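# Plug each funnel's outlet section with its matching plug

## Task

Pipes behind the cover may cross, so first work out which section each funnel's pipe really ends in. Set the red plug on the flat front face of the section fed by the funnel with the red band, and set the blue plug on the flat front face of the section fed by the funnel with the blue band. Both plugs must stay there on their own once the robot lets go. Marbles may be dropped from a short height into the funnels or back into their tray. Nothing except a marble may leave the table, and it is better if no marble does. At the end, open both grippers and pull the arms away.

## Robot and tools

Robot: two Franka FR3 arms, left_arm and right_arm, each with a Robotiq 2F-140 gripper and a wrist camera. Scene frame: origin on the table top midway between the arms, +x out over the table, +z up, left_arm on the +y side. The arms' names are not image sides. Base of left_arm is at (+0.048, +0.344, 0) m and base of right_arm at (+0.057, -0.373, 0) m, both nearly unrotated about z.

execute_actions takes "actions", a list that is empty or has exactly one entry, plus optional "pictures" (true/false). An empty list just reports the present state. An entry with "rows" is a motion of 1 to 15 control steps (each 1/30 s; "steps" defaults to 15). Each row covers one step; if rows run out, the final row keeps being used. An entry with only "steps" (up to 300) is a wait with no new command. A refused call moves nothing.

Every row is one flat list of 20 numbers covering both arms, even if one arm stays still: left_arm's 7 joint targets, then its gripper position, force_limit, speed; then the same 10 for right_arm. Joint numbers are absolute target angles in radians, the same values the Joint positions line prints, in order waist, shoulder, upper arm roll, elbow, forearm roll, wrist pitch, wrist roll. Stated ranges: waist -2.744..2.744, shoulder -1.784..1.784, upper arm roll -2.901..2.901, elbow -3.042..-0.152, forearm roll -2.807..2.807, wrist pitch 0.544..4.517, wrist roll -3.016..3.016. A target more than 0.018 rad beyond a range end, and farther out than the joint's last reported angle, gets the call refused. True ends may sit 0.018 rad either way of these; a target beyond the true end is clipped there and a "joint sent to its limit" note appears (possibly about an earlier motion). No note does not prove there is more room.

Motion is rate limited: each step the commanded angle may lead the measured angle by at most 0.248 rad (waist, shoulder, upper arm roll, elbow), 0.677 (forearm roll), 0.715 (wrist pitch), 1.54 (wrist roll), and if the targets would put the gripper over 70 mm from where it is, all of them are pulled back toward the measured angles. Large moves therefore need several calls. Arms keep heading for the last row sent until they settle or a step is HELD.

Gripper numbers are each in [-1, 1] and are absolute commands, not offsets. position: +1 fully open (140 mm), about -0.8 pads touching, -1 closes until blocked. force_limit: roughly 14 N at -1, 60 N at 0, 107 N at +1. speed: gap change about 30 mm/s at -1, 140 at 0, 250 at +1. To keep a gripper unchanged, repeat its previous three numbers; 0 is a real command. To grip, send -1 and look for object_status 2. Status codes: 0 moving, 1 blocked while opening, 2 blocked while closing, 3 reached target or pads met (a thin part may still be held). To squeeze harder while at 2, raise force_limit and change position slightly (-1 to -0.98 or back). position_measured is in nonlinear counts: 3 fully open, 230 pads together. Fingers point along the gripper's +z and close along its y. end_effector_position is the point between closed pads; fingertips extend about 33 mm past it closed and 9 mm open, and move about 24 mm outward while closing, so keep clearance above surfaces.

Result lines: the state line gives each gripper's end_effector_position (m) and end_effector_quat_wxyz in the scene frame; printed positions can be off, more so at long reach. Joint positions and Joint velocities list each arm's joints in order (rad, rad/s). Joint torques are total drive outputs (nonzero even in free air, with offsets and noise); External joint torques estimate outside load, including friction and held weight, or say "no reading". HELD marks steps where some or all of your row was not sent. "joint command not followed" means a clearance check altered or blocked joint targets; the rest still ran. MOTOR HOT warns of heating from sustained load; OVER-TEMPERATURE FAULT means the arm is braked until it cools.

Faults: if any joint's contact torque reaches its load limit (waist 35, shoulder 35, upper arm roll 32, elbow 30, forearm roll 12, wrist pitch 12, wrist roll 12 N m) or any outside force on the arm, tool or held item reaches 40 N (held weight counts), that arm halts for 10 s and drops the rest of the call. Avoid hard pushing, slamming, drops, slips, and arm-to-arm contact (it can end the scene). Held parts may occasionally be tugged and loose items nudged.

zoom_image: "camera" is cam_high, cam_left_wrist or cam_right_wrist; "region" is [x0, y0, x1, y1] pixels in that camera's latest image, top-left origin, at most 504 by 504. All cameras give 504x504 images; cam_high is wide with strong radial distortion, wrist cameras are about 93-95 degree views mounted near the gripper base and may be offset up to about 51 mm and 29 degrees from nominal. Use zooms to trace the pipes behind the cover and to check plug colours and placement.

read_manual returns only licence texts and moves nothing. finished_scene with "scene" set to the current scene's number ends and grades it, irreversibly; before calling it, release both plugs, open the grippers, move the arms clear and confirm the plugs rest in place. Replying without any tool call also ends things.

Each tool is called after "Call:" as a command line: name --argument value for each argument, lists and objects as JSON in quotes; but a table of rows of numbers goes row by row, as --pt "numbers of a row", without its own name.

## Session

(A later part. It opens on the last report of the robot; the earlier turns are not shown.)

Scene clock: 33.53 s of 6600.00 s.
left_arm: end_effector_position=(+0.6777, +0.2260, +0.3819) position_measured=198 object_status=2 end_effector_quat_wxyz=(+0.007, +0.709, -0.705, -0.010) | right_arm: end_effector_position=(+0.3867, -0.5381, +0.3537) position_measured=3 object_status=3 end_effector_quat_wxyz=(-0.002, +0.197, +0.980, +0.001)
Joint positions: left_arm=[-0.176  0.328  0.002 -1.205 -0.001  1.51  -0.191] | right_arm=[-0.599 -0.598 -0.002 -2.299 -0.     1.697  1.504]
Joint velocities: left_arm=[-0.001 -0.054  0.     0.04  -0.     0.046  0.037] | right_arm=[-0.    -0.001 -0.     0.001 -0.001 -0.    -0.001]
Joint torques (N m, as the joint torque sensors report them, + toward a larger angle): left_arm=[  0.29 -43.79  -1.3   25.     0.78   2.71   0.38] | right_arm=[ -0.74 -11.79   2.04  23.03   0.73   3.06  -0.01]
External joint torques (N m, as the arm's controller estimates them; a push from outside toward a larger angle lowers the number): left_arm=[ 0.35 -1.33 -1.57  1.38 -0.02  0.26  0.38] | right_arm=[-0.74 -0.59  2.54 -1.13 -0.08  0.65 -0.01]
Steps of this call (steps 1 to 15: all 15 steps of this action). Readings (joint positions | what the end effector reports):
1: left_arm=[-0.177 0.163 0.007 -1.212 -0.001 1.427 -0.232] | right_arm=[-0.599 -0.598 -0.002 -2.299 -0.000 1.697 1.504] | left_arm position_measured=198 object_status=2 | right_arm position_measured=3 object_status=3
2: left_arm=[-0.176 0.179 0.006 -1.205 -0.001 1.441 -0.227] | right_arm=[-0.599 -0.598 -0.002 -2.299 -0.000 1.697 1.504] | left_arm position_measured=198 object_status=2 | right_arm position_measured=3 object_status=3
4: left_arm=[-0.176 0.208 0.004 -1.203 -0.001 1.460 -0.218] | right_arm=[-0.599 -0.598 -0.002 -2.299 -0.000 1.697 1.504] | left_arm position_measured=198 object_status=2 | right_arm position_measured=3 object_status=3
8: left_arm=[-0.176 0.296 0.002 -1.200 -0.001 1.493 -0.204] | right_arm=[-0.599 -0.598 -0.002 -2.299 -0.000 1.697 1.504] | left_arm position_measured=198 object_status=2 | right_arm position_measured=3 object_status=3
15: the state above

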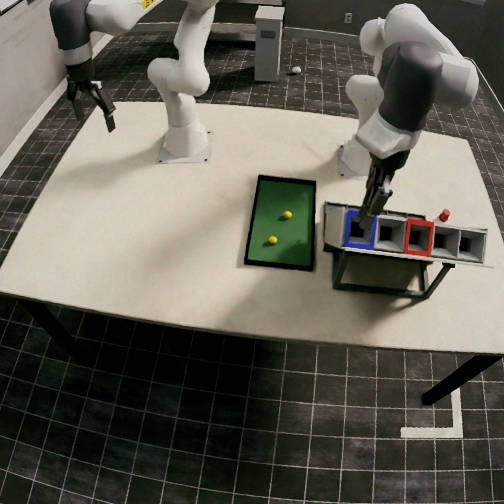

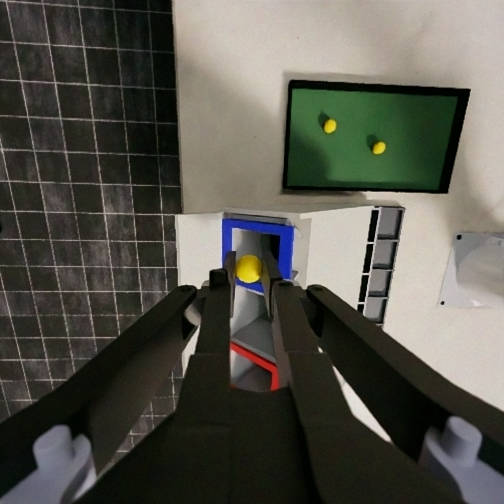

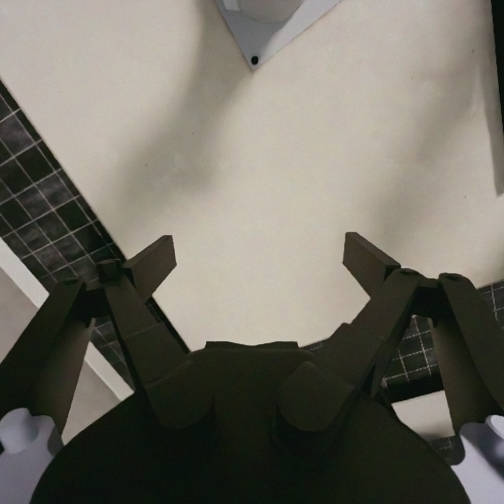

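Call:
execute_actions --actions '[{"rows":[[-0.176,0.32,0,-1.2,0,1.488,-0.176,-1,-0.6,-0.5,-0.6,-0.6,0,-2.3,0,1.7,1.5,1,0,0]],"steps":8}]' --pictures false

Call:
execute_actions --actions '[{"rows":[[-0.176,0.32,0,-1.2,0,1.488,-0.176,-0.1,-0.6,-0.5,-0.6,-0.6,0,-2.3,0,1.7,1.5,1,0,0]],"steps":9}]' --pictures false

Call:
execute_actions --actions '[{"rows":[[-0.176,0.2,0,-1.22,0,1.45,-0.3,-0.1,-0.6,-0.5,-0.6,-0.6,0,-2.3,0,1.7,1.5,1,0,0],[-0.176,0.2,0,-1.22,0,1.45,-0.3,-0.1,-0.6,-0.5,-0.6,-0.6,0,-2.3,0,1.7,1.5,1,0,0],[-0.176,0.2,0,-1.22,0,1.45,-0.3,-0.1,-0.6,-0.5,-0.6,-0.6,0,-2.3,0,1.7,1.5,1,0,0],[-0.176,0.2,0,-1.22,0,1.45,-0.3,-0.1,-0.6,-0.5,-0.6,-0.6,0,-2.3,0,1.7,1.5,1,0,0],[-0.45,-0.2,0,-1.65,0,1.5,-0.689,-0.1,-0.6,-0.5,-0.6,-0.6,0,-2.3,0,1.7,1.5,1,0,0]],"steps":15}]' --pictures false

Call:
execute_actions --actions '[{"rows":[[-0.689,-0.375,0,-2.256,0,1.95,-0.689,-0.1,-0.6,-0.5,-0.6,-0.6,0,-2.3,0,1.7,1.5,1,0,0]],"steps":15}]' --pictures false

Call:
execute_actions --actions '[{"rows":[[-0.691,-0.3,0,-2.42,0,2.25,-0.689,-0.1,-0.6,-0.5,-0.6,-0.6,0,-2.3,0,1.7,1.5,1,0,0],[-0.691,-0.3,0,-2.42,0,2.25,-0.689,-0.1,-0.6,-0.5,-0.6,-0.6,0,-2.3,0,1.7,1.5,1,0,0],[-0.691,-0.3,0,-2.42,0,2.25,-0.689,-0.1,-0.6,-0.5,-0.6,-0.6,0,-2.3,0,1.7,1.5,1,0,0],[-0.691,-0.3,0,-2.42,0,2.25,-0.689,-0.1,-0.6,-0.5,-0.6,-0.6,0,-2.3,0,1.7,1.5,1,0,0],[-0.691,-0.3,0,-2.42,0,2.25,-0.689,-0.1,-0.6,-0.5,-0.6,-0.6,0,-2.3,0,1.7,1.5,1,0,0],[-0.691,-0.3,0,-2.42,0,2.25,-0.689,-0.1,-0.6,-0.5,-0.6,-0.6,0,-2.3,0,1.7,1.5,1,0,0],[-0.691,-0.171,0,-2.547,0,2.382,-0.689,-0.1,-0.6,-0.5,-0.6,-0.6,0,-2.3,0,1.7,1.5,1,0,0]],"steps":15}]' --pictures false

Call:
execute_actions --actions '[{"steps":12}]'

Scene clock: 45.13 s of 6600.00 s.
left_arm: end_effector_position=(+0.6741, +0.2266, +0.3873) position_measured=198 object_status=2 end_effector_quat_wxyz=(+0.008, +0.705, -0.709, -0.010) | right_arm: end_effector_position=(+0.3867, -0.5381, +0.3537) position_measured=3 object_status=3 end_effector_quat_wxyz=(-0.002, +0.197, +0.980, +0.001)
Joint positions: left_arm=[-0.176  0.321  0.001 -1.201 -0.001  1.496 -0.18 ] | right_arm=[-0.599 -0.598 -0.002 -2.299 -0.     1.697  1.504]
Joint velocities: left_arm=[ 0.     0.    -0.001 -0.001  0.    -0.034  0.   ] | right_arm=[-0.001 -0.001  0.    -0.001  0.001  0.001 -0.   ]
Joint torques (N m, as the joint torque sensors report them, + toward a larger angle): left_arm=[ -0.12 -42.48  -1.75  25.41   0.93   2.08   0.28] | right_arm=[ -1.09 -11.53   1.37  22.85   0.84   3.08   0.08]
External joint torques (N m, as the arm's controller estimates them; a push from outside toward a larger angle lowers the number): left_arm=[-0.05 -0.89 -2.    2.1   0.13 -0.38  0.27] | right_arm=[-1.08 -0.42  1.88 -1.24  0.03  0.67  0.08]
Steps of this call (steps 1 to 15: the robot went on to your last target; steps 16 to 90: nothing new was sent; then 8.33 s passed at rest; steps 91 to 98: all 8 steps of this action). Readings (joint positions | what the end effector reports):
91: left_arm=[-0.176 0.321 0.001 -1.201 -0.001 1.513 -0.180] | right_arm=[-0.599 -0.598 -0.002 -2.299 -0.000 1.697 1.504] | left_arm position_measured=198 object_status=2 | right_arm position_measured=3 object_status=3
92: left_arm=[-0.176 0.321 0.001 -1.201 -0.001 1.509 -0.180] | right_arm=[-0.599 -0.598 -0.002 -2.299 -0.000 1.697 1.504] | left_arm position_measured=198 object_status=2 | right_arm position_measured=3 object_status=3
94: left_arm=[-0.176 0.321 0.001 -1.201 -0.001 1.503 -0.180] | right_arm=[-0.599 -0.598 -0.002 -2.299 -0.000 1.697 1.504] | left_arm position_measured=198 object_status=2 | right_arm position_measured=3 object_status=3
98: the state above

Scene clock: 45.43 s of 6600.00 s.
left_arm: end_effector_position=(+0.6727, +0.2269, +0.3869) position_measured=162 object_status=0 end_effector_quat_wxyz=(+0.009, +0.705, -0.709, -0.012) | right_arm: end_effector_position=(+0.3867, -0.5381, +0.3537) position_measured=3 object_status=3 end_effector_quat_wxyz=(-0.002, +0.197, +0.980, +0.001)
Joint positions: left_arm=[-0.176  0.321  0.001 -1.201 -0.001  1.492 -0.18 ] | right_arm=[-0.599 -0.598 -0.002 -2.299 -0.     1.697  1.504]
Joint velocities: left_arm=[ 0.     0.     0.001 -0.001 -0.002 -0.005 -0.   ] | right_arm=[ 0.     0.001 -0.     0.     0.001 -0.001  0.001]
Joint torques (N m, as the joint torque sensors report them, + toward a larger angle): left_arm=[  0.2  -42.19  -0.91  25.17   0.87   2.13   0.31] | right_arm=[ -0.23 -11.9    1.1   23.21   0.87   3.02  -0.17]
External joint torques (N m, as the arm's controller estimates them; a push from outside toward a larger angle lowers the number): left_arm=[ 0.21 -0.83 -1.2   1.99  0.08 -0.29  0.31] | right_arm=[-0.24 -0.79  1.58 -0.92  0.06  0.6  -0.17]
Steps of this call (steps 1 to 9: all 9 steps of this action). Readings (joint positions | what the end effector reports):
1: left_arm=[-0.176 0.321 0.001 -1.201 -0.001 1.495 -0.180] | right_arm=[-0.599 -0.598 -0.002 -2.299 -0.000 1.697 1.504] | left_arm position_measured=198 object_status=0 | right_arm position_measured=3 object_status=3
2: left_arm=[-0.176 0.321 0.001 -1.201 -0.001 1.494 -0.180] | right_arm=[-0.599 -0.598 -0.002 -2.299 -0.000 1.697 1.504] | left_arm position_measured=198 object_status=0 | right_arm position_measured=3 object_status=3
4: left_arm=[-0.176 0.321 0.001 -1.201 -0.001 1.493 -0.180] | right_arm=[-0.599 -0.598 -0.002 -2.299 -0.000 1.697 1.504] | left_arm position_measured=185 object_status=0 | right_arm position_measured=3 object_status=3
8: left_arm=[-0.176 0.321 0.001 -1.201 -0.001 1.492 -0.180] | right_arm=[-0.599 -0.598 -0.002 -2.299 -0.000 1.697 1.504] | left_arm position_measured=167 object_status=0 | right_arm position_measured=3 object_status=3
9: the state above

Scene clock: 45.93 s of 6600.00 s.
left_arm: end_effector_position=(+0.4953, +0.1215, +0.4796) position_measured=141 object_status=3 end_effector_quat_wxyz=(-0.010, +0.713, -0.700, +0.026) | right_arm: end_effector_position=(+0.3867, -0.5381, +0.3537) position_measured=3 object_status=3 end_effector_quat_wxyz=(-0.002, +0.197, +0.980, +0.001)
Joint positions: left_arm=[-0.441 -0.179 -0.01  -1.613  0.001  1.491 -0.48 ] | right_arm=[-0.599 -0.598 -0.002 -2.299 -0.     1.697  1.504]
Joint velocities: left_arm=[-0.218 -0.521 -0.026 -0.316  0.001  0.041 -0.676] | right_arm=[-0.001 -0.001 -0.001 -0.     0.002  0.001  0.001]
Joint torques (N m, as the joint torque sensors report them, + toward a larger angle): left_arm=[  5.69 -10.4    6.64  17.71   0.56   2.92  -0.1 ] | right_arm=[ -1.03 -12.3    1.92  22.93   0.8    3.08  -0.08]
External joint torques (N m, as the arm's controller estimates them; a push from outside toward a larger angle lowers the number): left_arm=[-1.57 -0.12 -1.46  0.17 -1.1   0.27 -0.08] | right_arm=[-1.02 -1.08  2.45 -1.24 -0.02  0.67 -0.08]
Steps of this call (steps 1 to 15: all 15 steps of this action). Readings (joint positions | what the end effector reports):
1: left_arm=[-0.176 0.307 0.001 -1.215 -0.001 1.485 -0.191] | right_arm=[-0.599 -0.598 -0.002 -2.299 -0.000 1.697 1.504] | left_arm position_measured=157 object_status=0 | right_arm position_measured=3 object_status=3
2: left_arm=[-0.176 0.285 0.001 -1.224 -0.001 1.477 -0.202] | right_arm=[-0.599 -0.598 -0.002 -2.299 -0.000 1.697 1.504] | left_arm position_measured=153 object_status=0 | right_arm position_measured=3 object_status=3
4: left_arm=[-0.176 0.240 0.001 -1.223 -0.001 1.468 -0.221] | right_arm=[-0.599 -0.598 -0.002 -2.299 -0.000 1.697 1.504] | left_arm position_measured=143 object_status=0 | right_arm position_measured=3 object_status=3
8: left_arm=[-0.279 0.099 0.015 -1.350 0.001 1.479 -0.297] | right_arm=[-0.599 -0.598 -0.002 -2.299 -0.000 1.697 1.504] | left_arm position_measured=141 object_status=0 | right_arm position_measured=3 object_status=3
15: the state above

Scene clock: 46.43 s of 6600.00 s.
left_arm: end_effector_position=(+0.3910, +0.0565, +0.2991) position_measured=141 object_status=3 end_effector_quat_wxyz=(-0.002, +0.682, -0.731, +0.007) | right_arm: end_effector_position=(+0.3867, -0.5381, +0.3537) position_measured=3 object_status=3 end_effector_quat_wxyz=(-0.002, +0.197, +0.980, +0.001)
Joint positions: left_arm=[-0.686 -0.363 -0.003 -2.251  0.002  1.901 -0.631] | right_arm=[-0.599 -0.598 -0.002 -2.299 -0.     1.697  1.504]
Joint velocities: left_arm=[-0.013 -0.026  0.02  -0.135  0.     0.254 -0.181] | right_arm=[-0.001  0.001 -0.001 -0.     0.001 -0.001  0.001]
Joint torques (N m, as the joint torque sensors report them, + toward a larger angle): left_arm=[ -1.53 -26.     0.06  30.45   0.36   3.53   0.11] | right_arm=[ -0.53 -11.28   1.92  22.36   0.8    3.14   0.07]
External joint torques (N m, as the arm's controller estimates them; a push from outside toward a larger angle lowers the number): left_arm=[-1.5  -2.19  0.43  2.02 -0.51  0.42  0.11] | right_arm=[-0.45 -0.26  2.5  -1.72  0.    0.74  0.07]
Steps of this call (steps 1 to 15: all 15 steps of this action). Readings (joint positions | what the end effector reports):
1: left_arm=[-0.471 -0.208 0.001 -1.648 0.002 1.528 -0.491] | right_arm=[-0.599 -0.598 -0.002 -2.299 -0.000 1.697 1.504] | left_arm position_measured=141 object_status=3 | right_arm position_measured=3 object_status=3
2: left_arm=[-0.505 -0.239 0.005 -1.690 0.002 1.570 -0.502] | right_arm=[-0.599 -0.598 -0.002 -2.299 -0.000 1.697 1.504] | left_arm position_measured=141 object_status=3 | right_arm position_measured=3 object_status=3
4: left_arm=[-0.579 -0.302 0.004 -1.795 0.002 1.662 -0.528] | right_arm=[-0.599 -0.598 -0.002 -2.299 -0.000 1.697 1.504] | left_arm position_measured=141 object_status=3 | right_arm position_measured=3 object_status=3
8: left_arm=[-0.663 -0.367 -0.010 -2.029 0.002 1.795 -0.572] | right_arm=[-0.599 -0.598 -0.002 -2.299 -0.000 1.697 1.504] | left_arm position_measured=141 object_status=3 | right_arm position_measured=3 object_status=3
15: the state above

Scene clock: 46.93 s of 6600.00 s.
left_arm: end_effector_position=(+0.3721, +0.0711, +0.1137) position_measured=141 object_status=3 end_effector_quat_wxyz=(+0.002, +0.697, -0.717, -0.026) | right_arm: end_effector_position=(+0.3867, -0.5381, +0.3537) position_measured=3 object_status=3 end_effector_quat_wxyz=(-0.002, +0.197, +0.980, +0.001)
Joint positions: left_arm=[-0.689 -0.167 -0.002 -2.55   0.002  2.33  -0.674] | right_arm=[-0.599 -0.598 -0.002 -2.299 -0.     1.697  1.504]
Joint velocities: left_arm=[-0.001 -0.002  0.001  0.004 -0.     0.297 -0.039] | right_arm=[ 0.001 -0.001  0.     0.001 -0.001  0.001  0.   ]
Joint torques (N m, as the joint torque sensors report them, + toward a larger angle): left_arm=[ -1.26 -25.47   0.68  24.27   0.04   2.73   0.06] | right_arm=[ -0.89 -11.68   2.4   23.17   0.7    3.05  -0.03]
External joint torques (N m, as the arm's controller estimates them; a push from outside toward a larger angle lowers the number): left_arm=[-1.19 -0.11  0.91  1.52 -0.56  0.32  0.06] | right_arm=[-0.93 -0.45  2.84 -1.   -0.11  0.64 -0.03]
Steps of this call (steps 1 to 15: all 15 steps of this action). Readings (joint positions | what the end effector reports):
1: left_arm=[-0.686 -0.364 -0.003 -2.278 0.002 1.954 -0.635] | right_arm=[-0.599 -0.598 -0.002 -2.299 -0.000 1.697 1.504] | left_arm position_measured=141 object_status=3 | right_arm position_measured=3 object_status=3
2: left_arm=[-0.687 -0.354 -0.002 -2.315 0.002 2.006 -0.640] | right_arm=[-0.599 -0.598 -0.002 -2.299 -0.000 1.697 1.504] | left_arm position_measured=141 object_status=3 | right_arm position_measured=3 object_status=3
4: left_arm=[-0.688 -0.320 -0.002 -2.377 0.002 2.084 -0.649] | right_arm=[-0.599 -0.598 -0.002 -2.299 -0.000 1.697 1.504] | left_arm position_measured=141 object_status=3 | right_arm position_measured=3 object_status=3
8: left_arm=[-0.688 -0.263 -0.002 -2.453 0.002 2.202 -0.660] | right_arm=[-0.599 -0.598 -0.002 -2.299 -0.000 1.697 1.504] | left_arm position_measured=141 object_status=3 | right_arm position_measured=3 object_status=3
15: the state above

Scene clock: 47.33 s of 6600.00 s.
left_arm: end_effector_position=(+0.3841, +0.0609, +0.1187) position_measured=141 object_status=3 end_effector_quat_wxyz=(-0.001, +0.700, -0.714, -0.002) | right_arm: end_effector_position=(+0.3867, -0.5381, +0.3537) position_measured=3 object_status=3 end_effector_quat_wxyz=(-0.002, +0.197, +0.980, +0.001)
Joint positions: left_arm=[-0.689 -0.169 -0.002 -2.548  0.002  2.375 -0.682] | right_arm=[-0.599 -0.598 -0.002 -2.299 -0.     1.697  1.504]
Joint velocities: left_arm=[-0.     0.     0.001 -0.001  0.     0.027 -0.011] | right_arm=[-0.     0.001 -0.    -0.001  0.    -0.     0.   ]
Joint torques (N m, as the joint torque sensors report them, + toward a larger angle): left_arm=[ -2.49 -24.     0.8   23.91   0.02   2.8    0.  ] | right_arm=[ -0.86 -11.64   2.24  23.4    0.77   3.07   0.  ]
External joint torques (N m, as the arm's controller estimates them; a push from outside toward a larger angle lowers the number): left_arm=[-2.51 -0.81  0.93  2.63 -0.55  0.31  0.  ] | right_arm=[-0.87 -0.59  2.72 -0.64 -0.04  0.66  0.  ]
Steps of this call (steps 1 to 12: the robot went on to your last target). Readings (joint positions | what the end effector reports):
1: left_arm=[-0.689 -0.167 -0.002 -2.549 0.002 2.339 -0.675] | right_arm=[-0.599 -0.598 -0.002 -2.299 -0.000 1.697 1.504] | left_arm position_measured=141 object_status=3 | right_arm position_measured=3 object_status=3
2: left_arm=[-0.689 -0.168 -0.002 -2.549 0.002 2.346 -0.676] | right_arm=[-0.599 -0.598 -0.002 -2.299 -0.000 1.697 1.504] | left_arm position_measured=141 object_status=3 | right_arm position_measured=3 object_status=3
4: left_arm=[-0.689 -0.168 -0.002 -2.548 0.002 2.357 -0.678] | right_arm=[-0.599 -0.598 -0.002 -2.299 -0.000 1.697 1.504] | left_arm position_measured=141 object_status=3 | right_arm position_measured=3 object_status=3
8: left_arm=[-0.689 -0.169 -0.002 -2.548 0.002 2.370 -0.680] | right_arm=[-0.599 -0.598 -0.002 -2.299 -0.000 1.697 1.504] | left_arm position_measured=141 object_status=3 | right_arm position_measured=3 object_status=3
12: the state above

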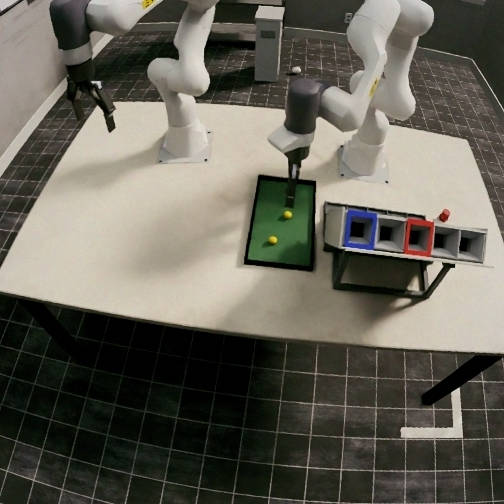

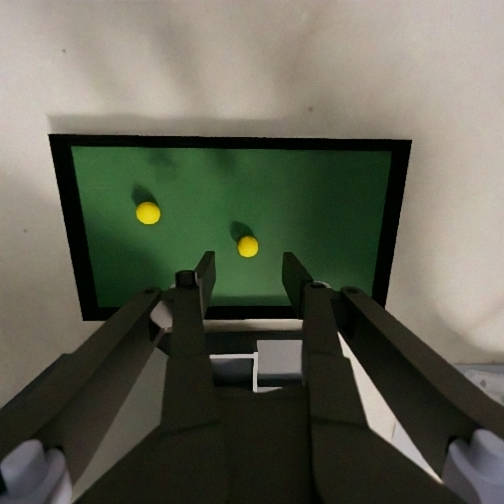

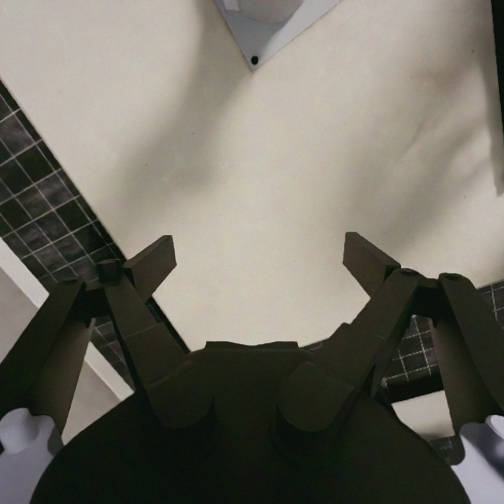

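Call:
execute_actions --actions '[{"rows":[[-0.697,-0.13,0,-2.56,0,2.47,-0.695,-0.1,-0.6,-0.5,-0.6,-0.6,0,-2.3,0,1.7,1.5,1,0,0],[-0.697,-0.13,0,-2.56,0,2.47,-0.695,-0.1,-0.6,-0.5,-0.6,-0.6,0,-2.3,0,1.7,1.5,1,0,0],[-0.697,-0.13,0,-2.56,0,2.47,-0.695,-0.1,-0.6,-0.5,-0.6,-0.6,0,-2.3,0,1.7,1.5,1,0,0],[-0.697,-0.09,0,-2.575,0,2.54,-0.695,-0.1,-0.6,-0.5,-0.6,-0.6,0,-2.3,0,1.7,1.5,1,0,0],[-0.697,-0.09,0,-2.575,0,2.54,-0.695,-0.1,-0.6,-0.5,-0.6,-0.6,0,-2.3,0,1.7,1.5,1,0,0],[-0.697,-0.09,0,-2.575,0,2.54,-0.695,-0.1,-0.6,-0.5,-0.6,-0.6,0,-2.3,0,1.7,1.5,1,0,0],[-0.697,-0.05,0,-2.586,0,2.59,-0.695,-0.1,-0.6,-0.5,-0.6,-0.6,0,-2.3,0,1.7,1.5,1,0,0],[-0.697,-0.05,0,-2.586,0,2.59,-0.695,-0.1,-0.6,-0.5,-0.6,-0.6,0,-2.3,0,1.7,1.5,1,0,0],[-0.697,-0.05,0,-2.586,0,2.59,-0.695,-0.1,-0.6,-0.5,-0.6,-0.6,0,-2.3,0,1.7,1.5,1,0,0],[-0.697,-0.006,0,-2.594,0,2.595,-0.695,-0.1,-0.6,-0.5,-0.6,-0.6,0,-2.3,0,1.7,1.5,1,0,0]],"steps":15}]' --pictures false

Call:
execute_actions --actions '[{"steps":4}]' --pictures false

Call:
execute_actions --actions '[{"rows":[[-0.697,-0.006,0,-2.594,0,2.595,-0.695,-1,-0.6,-0.5,-0.6,-0.6,0,-2.3,0,1.7,1.5,1,0,0]],"steps":15}]' --pictures false

Call:
execute_actions --actions '[{"steps":4}]' --pictures false

Call:
execute_actions --actions '[{"rows":[[-0.697,-0.09,0,-2.575,0,2.45,-0.695,-1,-0.6,-0.5,-0.6,-0.6,0,-2.3,0,1.7,1.5,1,0,0],[-0.697,-0.09,0,-2.575,0,2.45,-0.695,-1,-0.6,-0.5,-0.6,-0.6,0,-2.3,0,1.7,1.5,1,0,0],[-0.697,-0.09,0,-2.575,0,2.45,-0.695,-1,-0.6,-0.5,-0.6,-0.6,0,-2.3,0,1.7,1.5,1,0,0],[-0.697,-0.174,0,-2.55,0,2.32,-0.65,-1,-0.6,-0.5,-0.6,-0.6,0,-2.3,0,1.7,1.5,1,0,0],[-0.697,-0.174,0,-2.55,0,2.32,-0.65,-1,-0.6,-0.5,-0.6,-0.6,0,-2.3,0,1.7,1.5,1,0,0],[-0.697,-0.174,0,-2.55,0,2.32,-0.65,-1,-0.6,-0.5,-0.6,-0.6,0,-2.3,0,1.7,1.5,1,0,0],[-0.66,-0.375,0,-2.256,0,1.8,-0.3,-1,-0.6,-0.5,-0.6,-0.6,0,-2.3,0,1.7,1.5,1,0,0]],"steps":15}]' --pictures false

Call:
execute_actions --actions '[{"rows":[[-0.2,-0.33,0,-1.75,0,1.42,0.1,-1,-0.6,-0.5,-0.6,-0.6,0,-2.3,0,1.7,1.5,1,0,0]],"steps":15}]' --pictures false

Call:
execute_actions --actions '[{"rows":[[0.28,-0.1,0,-1.45,0,1.4,0.15,-1,-0.6,-0.5,-0.6,-0.6,0,-2.3,0,1.7,1.5,1,0,0]],"steps":15}]'

Call:
execute_actions --actions '[{"rows":[[0.15,0.05,0,-1.33,0,1.48,0.063,-1,-0.6,-0.5,-0.6,-0.6,0,-2.3,0,1.7,1.5,1,0,0],[0.15,0.05,0,-1.33,0,1.48,0.063,-1,-0.6,-0.5,-0.6,-0.6,0,-2.3,0,1.7,1.5,1,0,0],[0.15,0.05,0,-1.33,0,1.48,0.063,-1,-0.6,-0.5,-0.6,-0.6,0,-2.3,0,1.7,1.5,1,0,0],[0.15,0.05,0,-1.33,0,1.48,0.063,-1,-0.6,-0.5,-0.6,-0.6,0,-2.3,0,1.7,1.5,1,0,0],[0.15,0.05,0,-1.33,0,1.48,0.063,-1,-0.6,-0.5,-0.6,-0.6,0,-2.3,0,1.7,1.5,1,0,0],[0.08,0.15,0,-1.33,0,1.55,0.063,-1,-0.6,-0.5,-0.6,-0.6,0,-2.3,0,1.7,1.5,1,0,0],[0.08,0.15,0,-1.33,0,1.55,0.063,-1,-0.6,-0.5,-0.6,-0.6,0,-2.3,0,1.7,1.5,1,0,0],[0.08,0.15,0,-1.33,0,1.55,0.063,-1,-0.6,-0.5,-0.6,-0.6,0,-2.3,0,1.7,1.5,1,0,0],[0.08,0.15,0,-1.33,0,1.55,0.063,-1,-0.6,-0.5,-0.6,-0.6,0,-2.3,0,1.7,1.5,1,0,0],[0.061,0.233,0,-1.333,0,1.568,0.063,-1,-0.6,-0.5,-0.6,-0.6,0,-2.3,0,1.7,1.5,1,0,0]],"steps":15}]' --pictures false

Call:
execute_actions --actions '[{"steps":8}]'

Scene clock: 68.33 s of 6600.00 s.
left_arm: end_effector_position=(+0.3788, +0.0622, +0.0468) position_measured=141 object_status=3 end_effector_quat_wxyz=(+0.000, +0.701, -0.713, -0.008) | right_arm: end_effector_position=(+0.3867, -0.5381, +0.3537) position_measured=3 object_status=3 end_effector_quat_wxyz=(-0.002, +0.197, +0.980, +0.001)
Joint positions: left_arm=[-0.695 -0.009 -0.001 -2.595  0.002  2.57  -0.69 ] | right_arm=[-0.599 -0.598 -0.002 -2.299 -0.     1.697  1.504]
Joint velocities: left_arm=[ 0.001  0.058  0.    -0.013  0.001  0.12  -0.003] | right_arm=[-0.     0.    -0.001  0.001  0.001  0.     0.001]
Joint torques (N m, as the joint torque sensors report them, + toward a larger angle): left_arm=[ -2.1  -27.91   0.61  20.95   0.1    3.23   0.07] | right_arm=[ -0.4  -12.12   1.98  22.66   0.79   2.99  -0.06]
External joint torques (N m, as the arm's controller estimates them; a push from outside toward a larger angle lowers the number): left_arm=[-2.09  1.13  0.62  0.28 -0.35  0.38  0.07] | right_arm=[-0.34 -0.92  2.55 -1.51 -0.02  0.58 -0.06]
Steps of this call (steps 1 to 30: the robot went on to your last target; steps 31 to 100: nothing new was sent; then 17.17 s passed at rest; steps 101 to 115: all 15 steps of this action). Readings (joint positions | what the end effector reports):
101: left_arm=[-0.690 -0.163 -0.001 -2.549 0.002 2.395 -0.686] | right_arm=[-0.599 -0.598 -0.002 -2.299 -0.000 1.697 1.504] | left_arm position_measured=141 object_status=3 | right_arm position_measured=3 object_status=3
102: left_arm=[-0.692 -0.154 -0.001 -2.550 0.002 2.408 -0.686] | right_arm=[-0.599 -0.598 -0.002 -2.299 -0.000 1.697 1.504] | left_arm position_measured=141 object_status=3 | right_arm position_measured=3 object_status=3
104: left_arm=[-0.694 -0.134 -0.001 -2.557 0.002 2.440 -0.687] | right_arm=[-0.599 -0.598 -0.002 -2.299 -0.000 1.697 1.504] | left_arm position_measured=141 object_status=3 | right_arm position_measured=3 object_status=3
108: left_arm=[-0.695 -0.080 -0.001 -2.576 0.002 2.510 -0.689] | right_arm=[-0.599 -0.598 -0.002 -2.299 -0.000 1.697 1.504] | left_arm position_measured=141 object_status=3 | right_arm position_measured=3 object_status=3
115: the state above

Scene clock: 68.47 s of 6600.00 s.
left_arm: end_effector_position=(+0.3814, +0.0599, +0.0473) position_measured=141 object_status=3 end_effector_quat_wxyz=(-0.000, +0.701, -0.713, -0.003) | right_arm: end_effector_position=(+0.3867, -0.5381, +0.3537) position_measured=3 object_status=3 end_effector_quat_wxyz=(-0.002, +0.197, +0.980, +0.001)
Joint positions: left_arm=[-0.695 -0.007 -0.001 -2.595  0.002  2.582 -0.69 ] | right_arm=[-0.599 -0.598 -0.002 -2.299 -0.     1.697  1.504]
Joint velocities: left_arm=[ 0.001  0.     0.001  0.002  0.     0.064 -0.003] | right_arm=[ 0.    -0.     0.     0.001  0.    -0.001  0.001]
Joint torques (N m, as the joint torque sensors report them, + toward a larger angle): left_arm=[ -1.58 -24.74  -0.06  21.43  -0.06   2.85  -0.04] | right_arm=[ -1.01 -12.25   1.47  23.36   0.73   2.96  -0.04]
External joint torques (N m, as the arm's controller estimates them; a push from outside toward a larger angle lowers the number): left_arm=[-1.56  1.32 -0.04  2.85 -0.49  0.36 -0.04] | right_arm=[-1.03 -1.01  1.93 -0.81 -0.09  0.55 -0.04]
Steps of this call (steps 1 to 4: the robot went on to your last target). Readings (joint positions | what the end effector reports):
1: left_arm=[-0.695 -0.007 -0.001 -2.595 0.002 2.573 -0.690] | right_arm=[-0.599 -0.598 -0.002 -2.299 -0.000 1.697 1.504] | left_arm position_measured=141 object_status=3 | right_arm position_measured=3 object_status=3
2: left_arm=[-0.695 -0.007 -0.001 -2.595 0.002 2.577 -0.690] | right_arm=[-0.599 -0.598 -0.002 -2.299 -0.000 1.697 1.504] | left_arm position_measured=141 object_status=3 | right_arm position_measured=3 object_status=3
4: the state above

Scene clock: 68.97 s of 6600.00 s.
left_arm: end_effector_position=(+0.3838, +0.0578, +0.0482) position_measured=199 object_status=0 end_effector_quat_wxyz=(-0.001, +0.701, -0.713, +0.002) | right_arm: end_effector_position=(+0.3867, -0.5381, +0.3537) position_measured=3 object_status=3 end_effector_quat_wxyz=(-0.002, +0.197, +0.980, +0.001)
Joint positions: left_arm=[-0.695 -0.007 -0.001 -2.595  0.002  2.592 -0.691] | right_arm=[-0.599 -0.598 -0.002 -2.299 -0.     1.697  1.504]
Joint velocities: left_arm=[-0.001  0.002  0.     0.002  0.     0.002 -0.003] | right_arm=[ 0.    -0.    -0.001 -0.001  0.    -0.001  0.001]
Joint torques (N m, as the joint torque sensors report them, + toward a larger angle): left_arm=[ -1.28 -25.15  -0.05  20.9   -0.03   3.06   0.01] | right_arm=[ -0.65 -12.16   1.43  23.4    0.77   3.14  -0.09]
External joint torques (N m, as the arm's controller estimates them; a push from outside toward a larger angle lowers the number): left_arm=[-1.23  0.98  0.    2.17 -0.47  0.52  0.01] | right_arm=[-0.65 -1.02  1.93 -0.71 -0.05  0.73 -0.09]
Steps of this call (steps 1 to 15: all 15 steps of this action). Readings (joint positions | what the end effector reports):
1: left_arm=[-0.695 -0.007 -0.001 -2.595 0.002 2.584 -0.690] | right_arm=[-0.599 -0.598 -0.002 -2.299 -0.000 1.697 1.504] | left_arm position_measured=141 object_status=0 | right_arm position_measured=3 object_status=3
2: left_arm=[-0.695 -0.007 -0.001 -2.595 0.002 2.585 -0.690] | right_arm=[-0.599 -0.598 -0.002 -2.299 -0.000 1.697 1.504] | left_arm position_measured=145 object_status=0 | right_arm position_measured=3 object_status=3
4: left_arm=[-0.695 -0.007 -0.001 -2.595 0.002 2.588 -0.691] | right_arm=[-0.599 -0.598 -0.002 -2.299 -0.000 1.697 1.504] | left_arm position_measured=155 object_status=0 | right_arm position_measured=3 object_status=3
8: left_arm=[-0.695 -0.007 -0.001 -2.595 0.002 2.590 -0.691] | right_arm=[-0.599 -0.598 -0.002 -2.299 -0.000 1.697 1.504] | left_arm position_measured=173 object_status=0 | right_arm position_measured=3 object_status=3
15: the state above

Scene clock: 69.10 s of 6600.00 s.
left_arm: end_effector_position=(+0.3839, +0.0578, +0.0482) position_measured=199 object_status=2 end_effector_quat_wxyz=(-0.001, +0.701, -0.713, +0.002) | right_arm: end_effector_position=(+0.3867, -0.5381, +0.3537) position_measured=3 object_status=3 end_effector_quat_wxyz=(-0.002, +0.197, +0.980, +0.001)
Joint positions: left_arm=[-0.695 -0.007 -0.001 -2.595  0.002  2.592 -0.691] | right_arm=[-0.599 -0.598 -0.002 -2.299 -0.     1.697  1.504]
Joint velocities: left_arm=[-0.    -0.001 -0.002 -0.001 -0.001  0.002 -0.002] | right_arm=[ 0.001  0.001  0.     0.001 -0.001  0.     0.   ]
Joint torques (N m, as the joint torque sensors report them, + toward a larger angle): left_arm=[ -1.12 -25.74   0.07  20.78  -0.04   2.97  -0.02] | right_arm=[ -0.67 -11.21   2.25  22.96   0.9    3.05  -0.11]
External joint torques (N m, as the arm's controller estimates them; a push from outside toward a larger angle lowers the number): left_arm=[-1.09  0.44  0.1   2.16 -0.47  0.44 -0.02] | right_arm=[-0.69 -0.09  2.72 -1.18  0.08  0.64 -0.11]
Steps of this call (steps 1 to 4: the robot went on to your last target). Readings (joint positions | what the end effector reports):
1: left_arm=[-0.695 -0.007 -0.001 -2.595 0.002 2.592 -0.691] | right_arm=[-0.599 -0.598 -0.002 -2.299 -0.000 1.697 1.504] | left_arm position_measured=199 object_status=0 | right_arm position_measured=3 object_status=3
2: left_arm=[-0.695 -0.007 -0.001 -2.595 0.002 2.592 -0.691] | right_arm=[-0.599 -0.598 -0.002 -2.299 -0.000 1.697 1.504] | left_arm position_measured=199 object_status=0 | right_arm position_measured=3 object_status=3
4: the state above

Scene clock: 69.60 s of 6600.00 s.
left_arm: end_effector_position=(+0.4139, +0.0501, +0.2904) position_measured=199 object_status=2 end_effector_quat_wxyz=(+0.009, -0.642, +0.765, -0.039) | right_arm: end_effector_position=(+0.3867, -0.5381, +0.3537) position_measured=3 object_status=3 end_effector_quat_wxyz=(-0.002, +0.197, +0.980, +0.001)
Joint positions: left_arm=[-0.666 -0.355 -0.001 -2.283  0.002  2.01  -0.504] | right_arm=[-0.599 -0.598 -0.002 -2.299 -0.     1.697  1.504]
Joint velocities: left_arm=[ 0.058 -0.49   0.008  0.546  0.    -1.189  0.661] | right_arm=[ 0.001 -0.002  0.001  0.001  0.     0.001 -0.   ]
Joint torques (N m, as the joint torque sensors report them, + toward a larger angle): left_arm=[ 1.31 -7.99  0.44 15.22  0.33  0.68  0.61] | right_arm=[ -1.77 -11.21   1.81  23.22   0.76   2.99  -0.1 ]
External joint torques (N m, as the arm's controller estimates them; a push from outside toward a larger angle lowers the number): left_arm=[ 1.96 -1.5   1.45  1.11 -0.29 -0.75  0.62] | right_arm=[-1.83 -0.07  2.22 -0.9  -0.06  0.58 -0.1 ]
Steps of this call (steps 1 to 15: all 15 steps of this action). Readings (joint positions | what the end effector reports):
1: left_arm=[-0.695 -0.019 -0.001 -2.595 0.002 2.567 -0.691] | right_arm=[-0.599 -0.598 -0.002 -2.299 -0.000 1.697 1.504] | left_arm position_measured=199 object_status=2 | right_arm position_measured=3 object_status=3
2: left_arm=[-0.695 -0.039 -0.001 -2.592 0.002 2.545 -0.691] | right_arm=[-0.599 -0.598 -0.002 -2.299 -0.000 1.697 1.504] | left_arm position_measured=199 object_status=2 | right_arm position_measured=3 object_status=3
4: left_arm=[-0.695 -0.083 -0.001 -2.580 0.002 2.492 -0.687] | right_arm=[-0.599 -0.598 -0.002 -2.299 -0.000 1.697 1.504] | left_arm position_measured=199 object_status=2 | right_arm position_measured=3 object_status=3
8: left_arm=[-0.688 -0.186 -0.002 -2.507 0.002 2.337 -0.648] | right_arm=[-0.599 -0.598 -0.002 -2.299 -0.000 1.697 1.504] | left_arm position_measured=199 object_status=2 | right_arm position_measured=3 object_status=3
15: the state above

Scene clock: 70.10 s of 6600.00 s.
left_arm: end_effector_position=(+0.4949, +0.2467, +0.4855) position_measured=199 object_status=2 end_effector_quat_wxyz=(+0.025, -0.670, +0.741, -0.037) | right_arm: end_effector_position=(+0.3867, -0.5381, +0.3537) position_measured=3 object_status=3 end_effector_quat_wxyz=(-0.002, +0.197, +0.980, +0.001)
Joint positions: left_arm=[-0.214 -0.338  0.008 -1.766  0.001  1.518 -0.117] | right_arm=[-0.599 -0.598 -0.002 -2.299 -0.     1.697  1.504]
Joint velocities: left_arm=[ 0.237 -0.047  0.018  0.312 -0.001 -0.552  0.703] | right_arm=[ 0.    -0.001 -0.001 -0.    -0.001 -0.001  0.   ]
Joint torques (N m, as the joint torque sensors report them, + toward a larger angle): left_arm=[ -4.94 -10.95  -7.06  18.77   0.43   1.6    0.45] | right_arm=[ -0.52 -12.15   2.85  23.73   0.75   3.06  -0.03]
External joint torques (N m, as the arm's controller estimates them; a push from outside toward a larger angle lowers the number): left_arm=[ 0.44 -1.13 -0.03  2.03  0.55 -0.57  0.46] | right_arm=[-0.53 -0.88  3.34 -0.49 -0.07  0.64 -0.03]
Steps of this call (steps 1 to 15: all 15 steps of this action). Readings (joint positions | what the end effector reports):
1: left_arm=[-0.642 -0.359 -0.011 -2.251 0.001 1.962 -0.477] | right_arm=[-0.599 -0.598 -0.002 -2.299 -0.000 1.697 1.504] | left_arm position_measured=199 object_status=2 | right_arm position_measured=3 object_status=3
2: left_arm=[-0.610 -0.356 -0.014 -2.214 0.001 1.920 -0.451] | right_arm=[-0.599 -0.598 -0.002 -2.299 -0.000 1.697 1.504] | left_arm position_measured=199 object_status=2 | right_arm position_measured=3 object_status=3
4: left_arm=[-0.540 -0.349 -0.013 -2.141 0.001 1.842 -0.400] | right_arm=[-0.599 -0.598 -0.002 -2.299 -0.000 1.697 1.504] | left_arm position_measured=199 object_status=2 | right_arm position_measured=3 object_status=3
8: left_arm=[-0.393 -0.337 -0.007 -1.992 0.001 1.717 -0.310] | right_arm=[-0.599 -0.598 -0.002 -2.299 -0.000 1.697 1.504] | left_arm position_measured=199 object_status=2 | right_arm position_measured=3 object_status=3
15: the state above

Scene clock: 70.60 s of 6600.00 s.
left_arm: end_effector_position=(+0.5429, +0.4850, +0.5055) position_measured=199 object_status=2 end_effector_quat_wxyz=(-0.025, +0.777, -0.629, +0.018) | right_arm: end_effector_position=(+0.3867, -0.5381, +0.3537) position_measured=3 object_status=3 end_effector_quat_wxyz=(-0.002, +0.197, +0.980, +0.001)
Joint positions: left_arm=[ 0.276 -0.101  0.011 -1.458  0.     1.417  0.067] | right_arm=[-0.599 -0.598 -0.002 -2.299 -0.     1.697  1.504]
Joint velocities: left_arm=[ 0.094  0.006 -0.023  0.067 -0.    -0.088  0.26 ] | right_arm=[-0.    -0.001  0.001  0.001 -0.     0.     0.002]
Joint torques (N m, as the joint torque sensors report them, + toward a larger angle): left_arm=[ -2.82 -25.38  -4.98  24.8    0.6    2.12   0.38] | right_arm=[ -0.4  -12.02   2.33  22.81   0.75   3.15  -0.02]
External joint torques (N m, as the arm's controller estimates them; a push from outside toward a larger angle lowers the number): left_arm=[ 0.97  2.01 -0.57  2.3   0.43 -0.54  0.38] | right_arm=[-0.41 -0.76  2.8  -1.4  -0.07  0.73 -0.02]
Steps of this call (steps 1 to 15: all 15 steps of this action). Readings (joint positions | what the end effector reports):
1: left_arm=[-0.178 -0.314 -0.004 -1.721 -0.001 1.499 -0.100] | right_arm=[-0.599 -0.598 -0.002 -2.299 -0.000 1.697 1.504] | left_arm position_measured=199 object_status=2 | right_arm position_measured=3 object_status=3
2: left_arm=[-0.138 -0.280 -0.009 -1.673 -0.001 1.492 -0.086] | right_arm=[-0.599 -0.598 -0.002 -2.299 -0.000 1.697 1.504] | left_arm position_measured=199 object_status=2 | right_arm position_measured=3 object_status=3
4: left_arm=[-0.056 -0.221 -0.010 -1.601 -0.001 1.478 -0.062] | right_arm=[-0.599 -0.598 -0.002 -2.299 -0.000 1.697 1.504] | left_arm position_measured=199 object_status=2 | right_arm position_measured=3 object_status=3
8: left_arm=[0.111 -0.149 -0.007 -1.520 -0.001 1.454 -0.018] | right_arm=[-0.599 -0.598 -0.002 -2.299 -0.000 1.697 1.504] | left_arm position_measured=199 object_status=2 | right_arm position_measured=3 object_status=3
15: the state above

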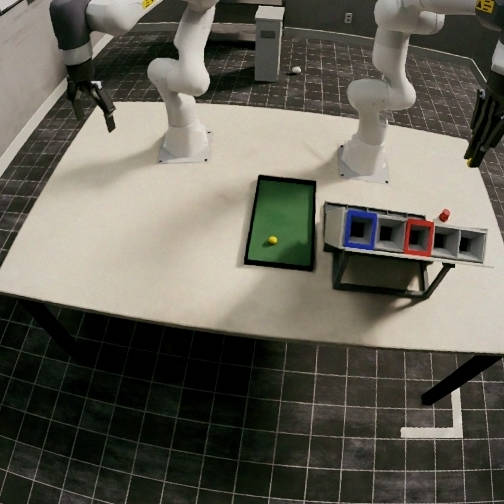

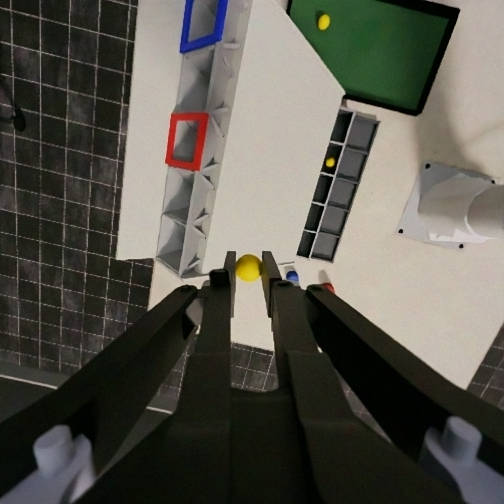

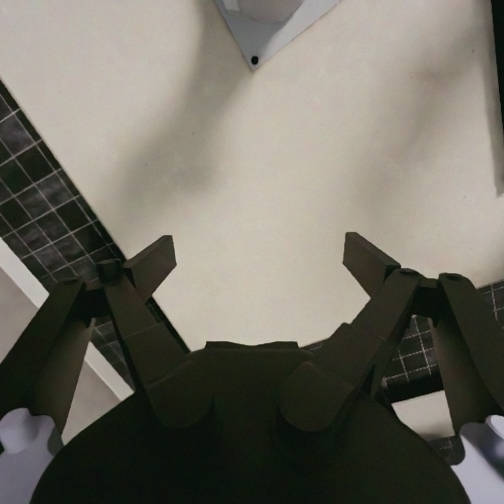

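Scene clock: 71.10 s of 6600.00 s.
left_arm: end_effector_position=(+0.6629, +0.3750, +0.3781) position_measured=199 object_status=2 end_effector_quat_wxyz=(+0.013, +0.701, -0.713, -0.012) | right_arm: end_effector_position=(+0.3867, -0.5381, +0.3537) position_measured=3 object_status=3 end_effector_quat_wxyz=(-0.002, +0.197, +0.980, +0.001)
Joint positions: left_arm=[ 0.063  0.238 -0.003 -1.342  0.002  1.544  0.067] | right_arm=[-0.599 -0.598 -0.002 -2.299 -0.     1.697  1.504]
Joint velocities: left_arm=[-0.029  0.226 -0.001 -0.051  0.     0.099 -0.002] | right_arm=[ 0.001 -0.     0.    -0.    -0.001 -0.001  0.001]
Joint torques (N m, as the joint torque sensors report them, + toward a larger angle): left_arm=[  0.76 -52.17   2.04  31.91   0.14   3.49  -0.02] | right_arm=[ -0.36 -11.65   0.73  22.85   0.81   2.97  -0.02]
External joint torques (N m, as the arm's controller estimates them; a push from outside toward a larger angle lowers the number): left_arm=[-1.39  2.36 -0.4   0.64 -1.02  0.46 -0.03] | right_arm=[-0.38 -0.52  1.2  -1.24  0.    0.57 -0.02]
Steps of this call (steps 1 to 15: all 15 steps of this action). Readings (joint positions | what the end effector reports):
1: left_arm=[0.259 -0.083 0.020 -1.428 0.002 1.420 0.068] | right_arm=[-0.599 -0.598 -0.002 -2.299 -0.000 1.697 1.504] | left_arm position_measured=199 object_status=2 | right_arm position_measured=3 object_status=3
2: left_arm=[0.237 -0.057 0.021 -1.399 0.002 1.429 0.068] | right_arm=[-0.599 -0.598 -0.002 -2.299 -0.000 1.697 1.504] | left_arm position_measured=199 object_status=2 | right_arm position_measured=3 object_status=3
4: left_arm=[0.194 -0.006 0.012 -1.360 0.002 1.446 0.068] | right_arm=[-0.599 -0.598 -0.002 -2.299 -0.000 1.697 1.504] | left_arm position_measured=199 object_status=2 | right_arm position_measured=3 object_status=3
8: left_arm=[0.119 0.089 0.003 -1.333 0.002 1.490 0.068] | right_arm=[-0.599 -0.598 -0.002 -2.299 -0.000 1.697 1.504] | left_arm position_measured=199 object_status=2 | right_arm position_measured=3 object_status=3
15: the state above

Scene clock: 71.37 s of 6600.00 s.
left_arm: end_effector_position=(+0.6698, +0.3760, +0.3844) position_measured=199 object_status=2 end_effector_quat_wxyz=(+0.003, +0.701, -0.713, -0.004) | right_arm: end_effector_position=(+0.3867, -0.5381, +0.3537) position_measured=3 object_status=3 end_effector_quat_wxyz=(-0.002, +0.197, +0.980, +0.001)
Joint positions: left_arm=[ 0.062  0.236 -0.002 -1.335  0.002  1.561  0.067] | right_arm=[-0.599 -0.598 -0.002 -2.299 -0.     1.697  1.504]
Joint velocities: left_arm=[-0.    -0.034  0.     0.022 -0.001  0.033  0.   ] | right_arm=[-0.    -0.    -0.     0.    -0.001  0.001  0.   ]
Joint torques (N m, as the joint torque sensors report them, + toward a larger angle): left_arm=[ -0.42 -39.15   0.31  24.55   0.18   2.74  -0.15] | right_arm=[ -1.   -12.09   2.09  22.85   0.78   3.04  -0.16]
External joint torques (N m, as the arm's controller estimates them; a push from outside toward a larger angle lowers the number): left_arm=[-0.31 -1.51  0.2   1.8  -0.59  0.36 -0.15] | right_arm=[-0.94 -0.96  2.65 -1.27 -0.02  0.63 -0.16]
Steps of this call (steps 1 to 8: the robot went on to your last target). Readings (joint positions | what the end effector reports):
1: left_arm=[0.062 0.243 -0.003 -1.343 0.002 1.547 0.067] | right_arm=[-0.599 -0.598 -0.002 -2.299 -0.000 1.697 1.504] | left_arm position_measured=199 object_status=2 | right_arm position_measured=3 object_status=3
2: left_arm=[0.062 0.245 -0.003 -1.342 0.002 1.550 0.067] | right_arm=[-0.599 -0.598 -0.002 -2.299 -0.000 1.697 1.504] | left_arm position_measured=199 object_status=2 | right_arm position_measured=3 object_status=3
4: left_arm=[0.062 0.242 -0.002 -1.340 0.002 1.555 0.067] | right_arm=[-0.599 -0.598 -0.002 -2.299 -0.000 1.697 1.504] | left_arm position_measured=199 object_status=2 | right_arm position_measured=3 object_status=3
8: the state above

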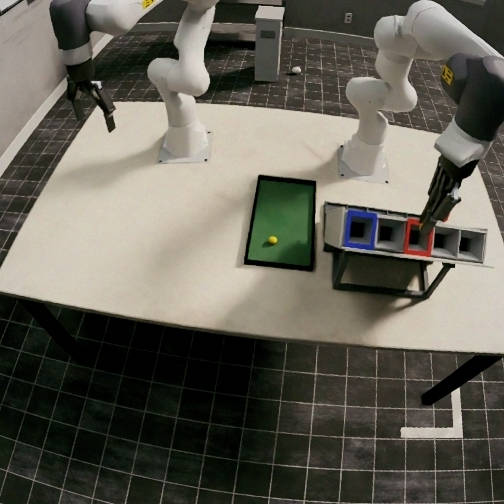

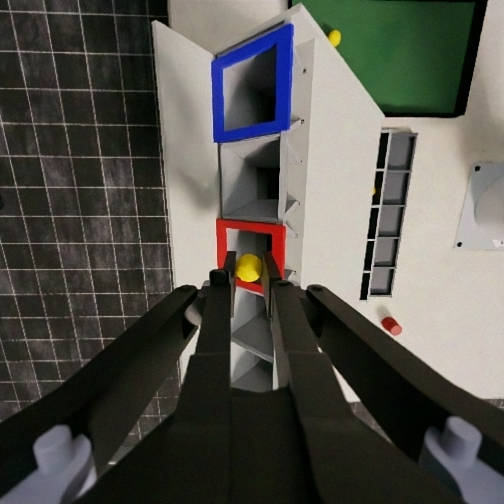

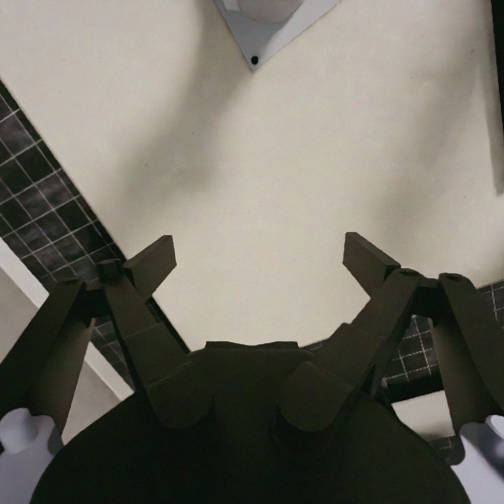

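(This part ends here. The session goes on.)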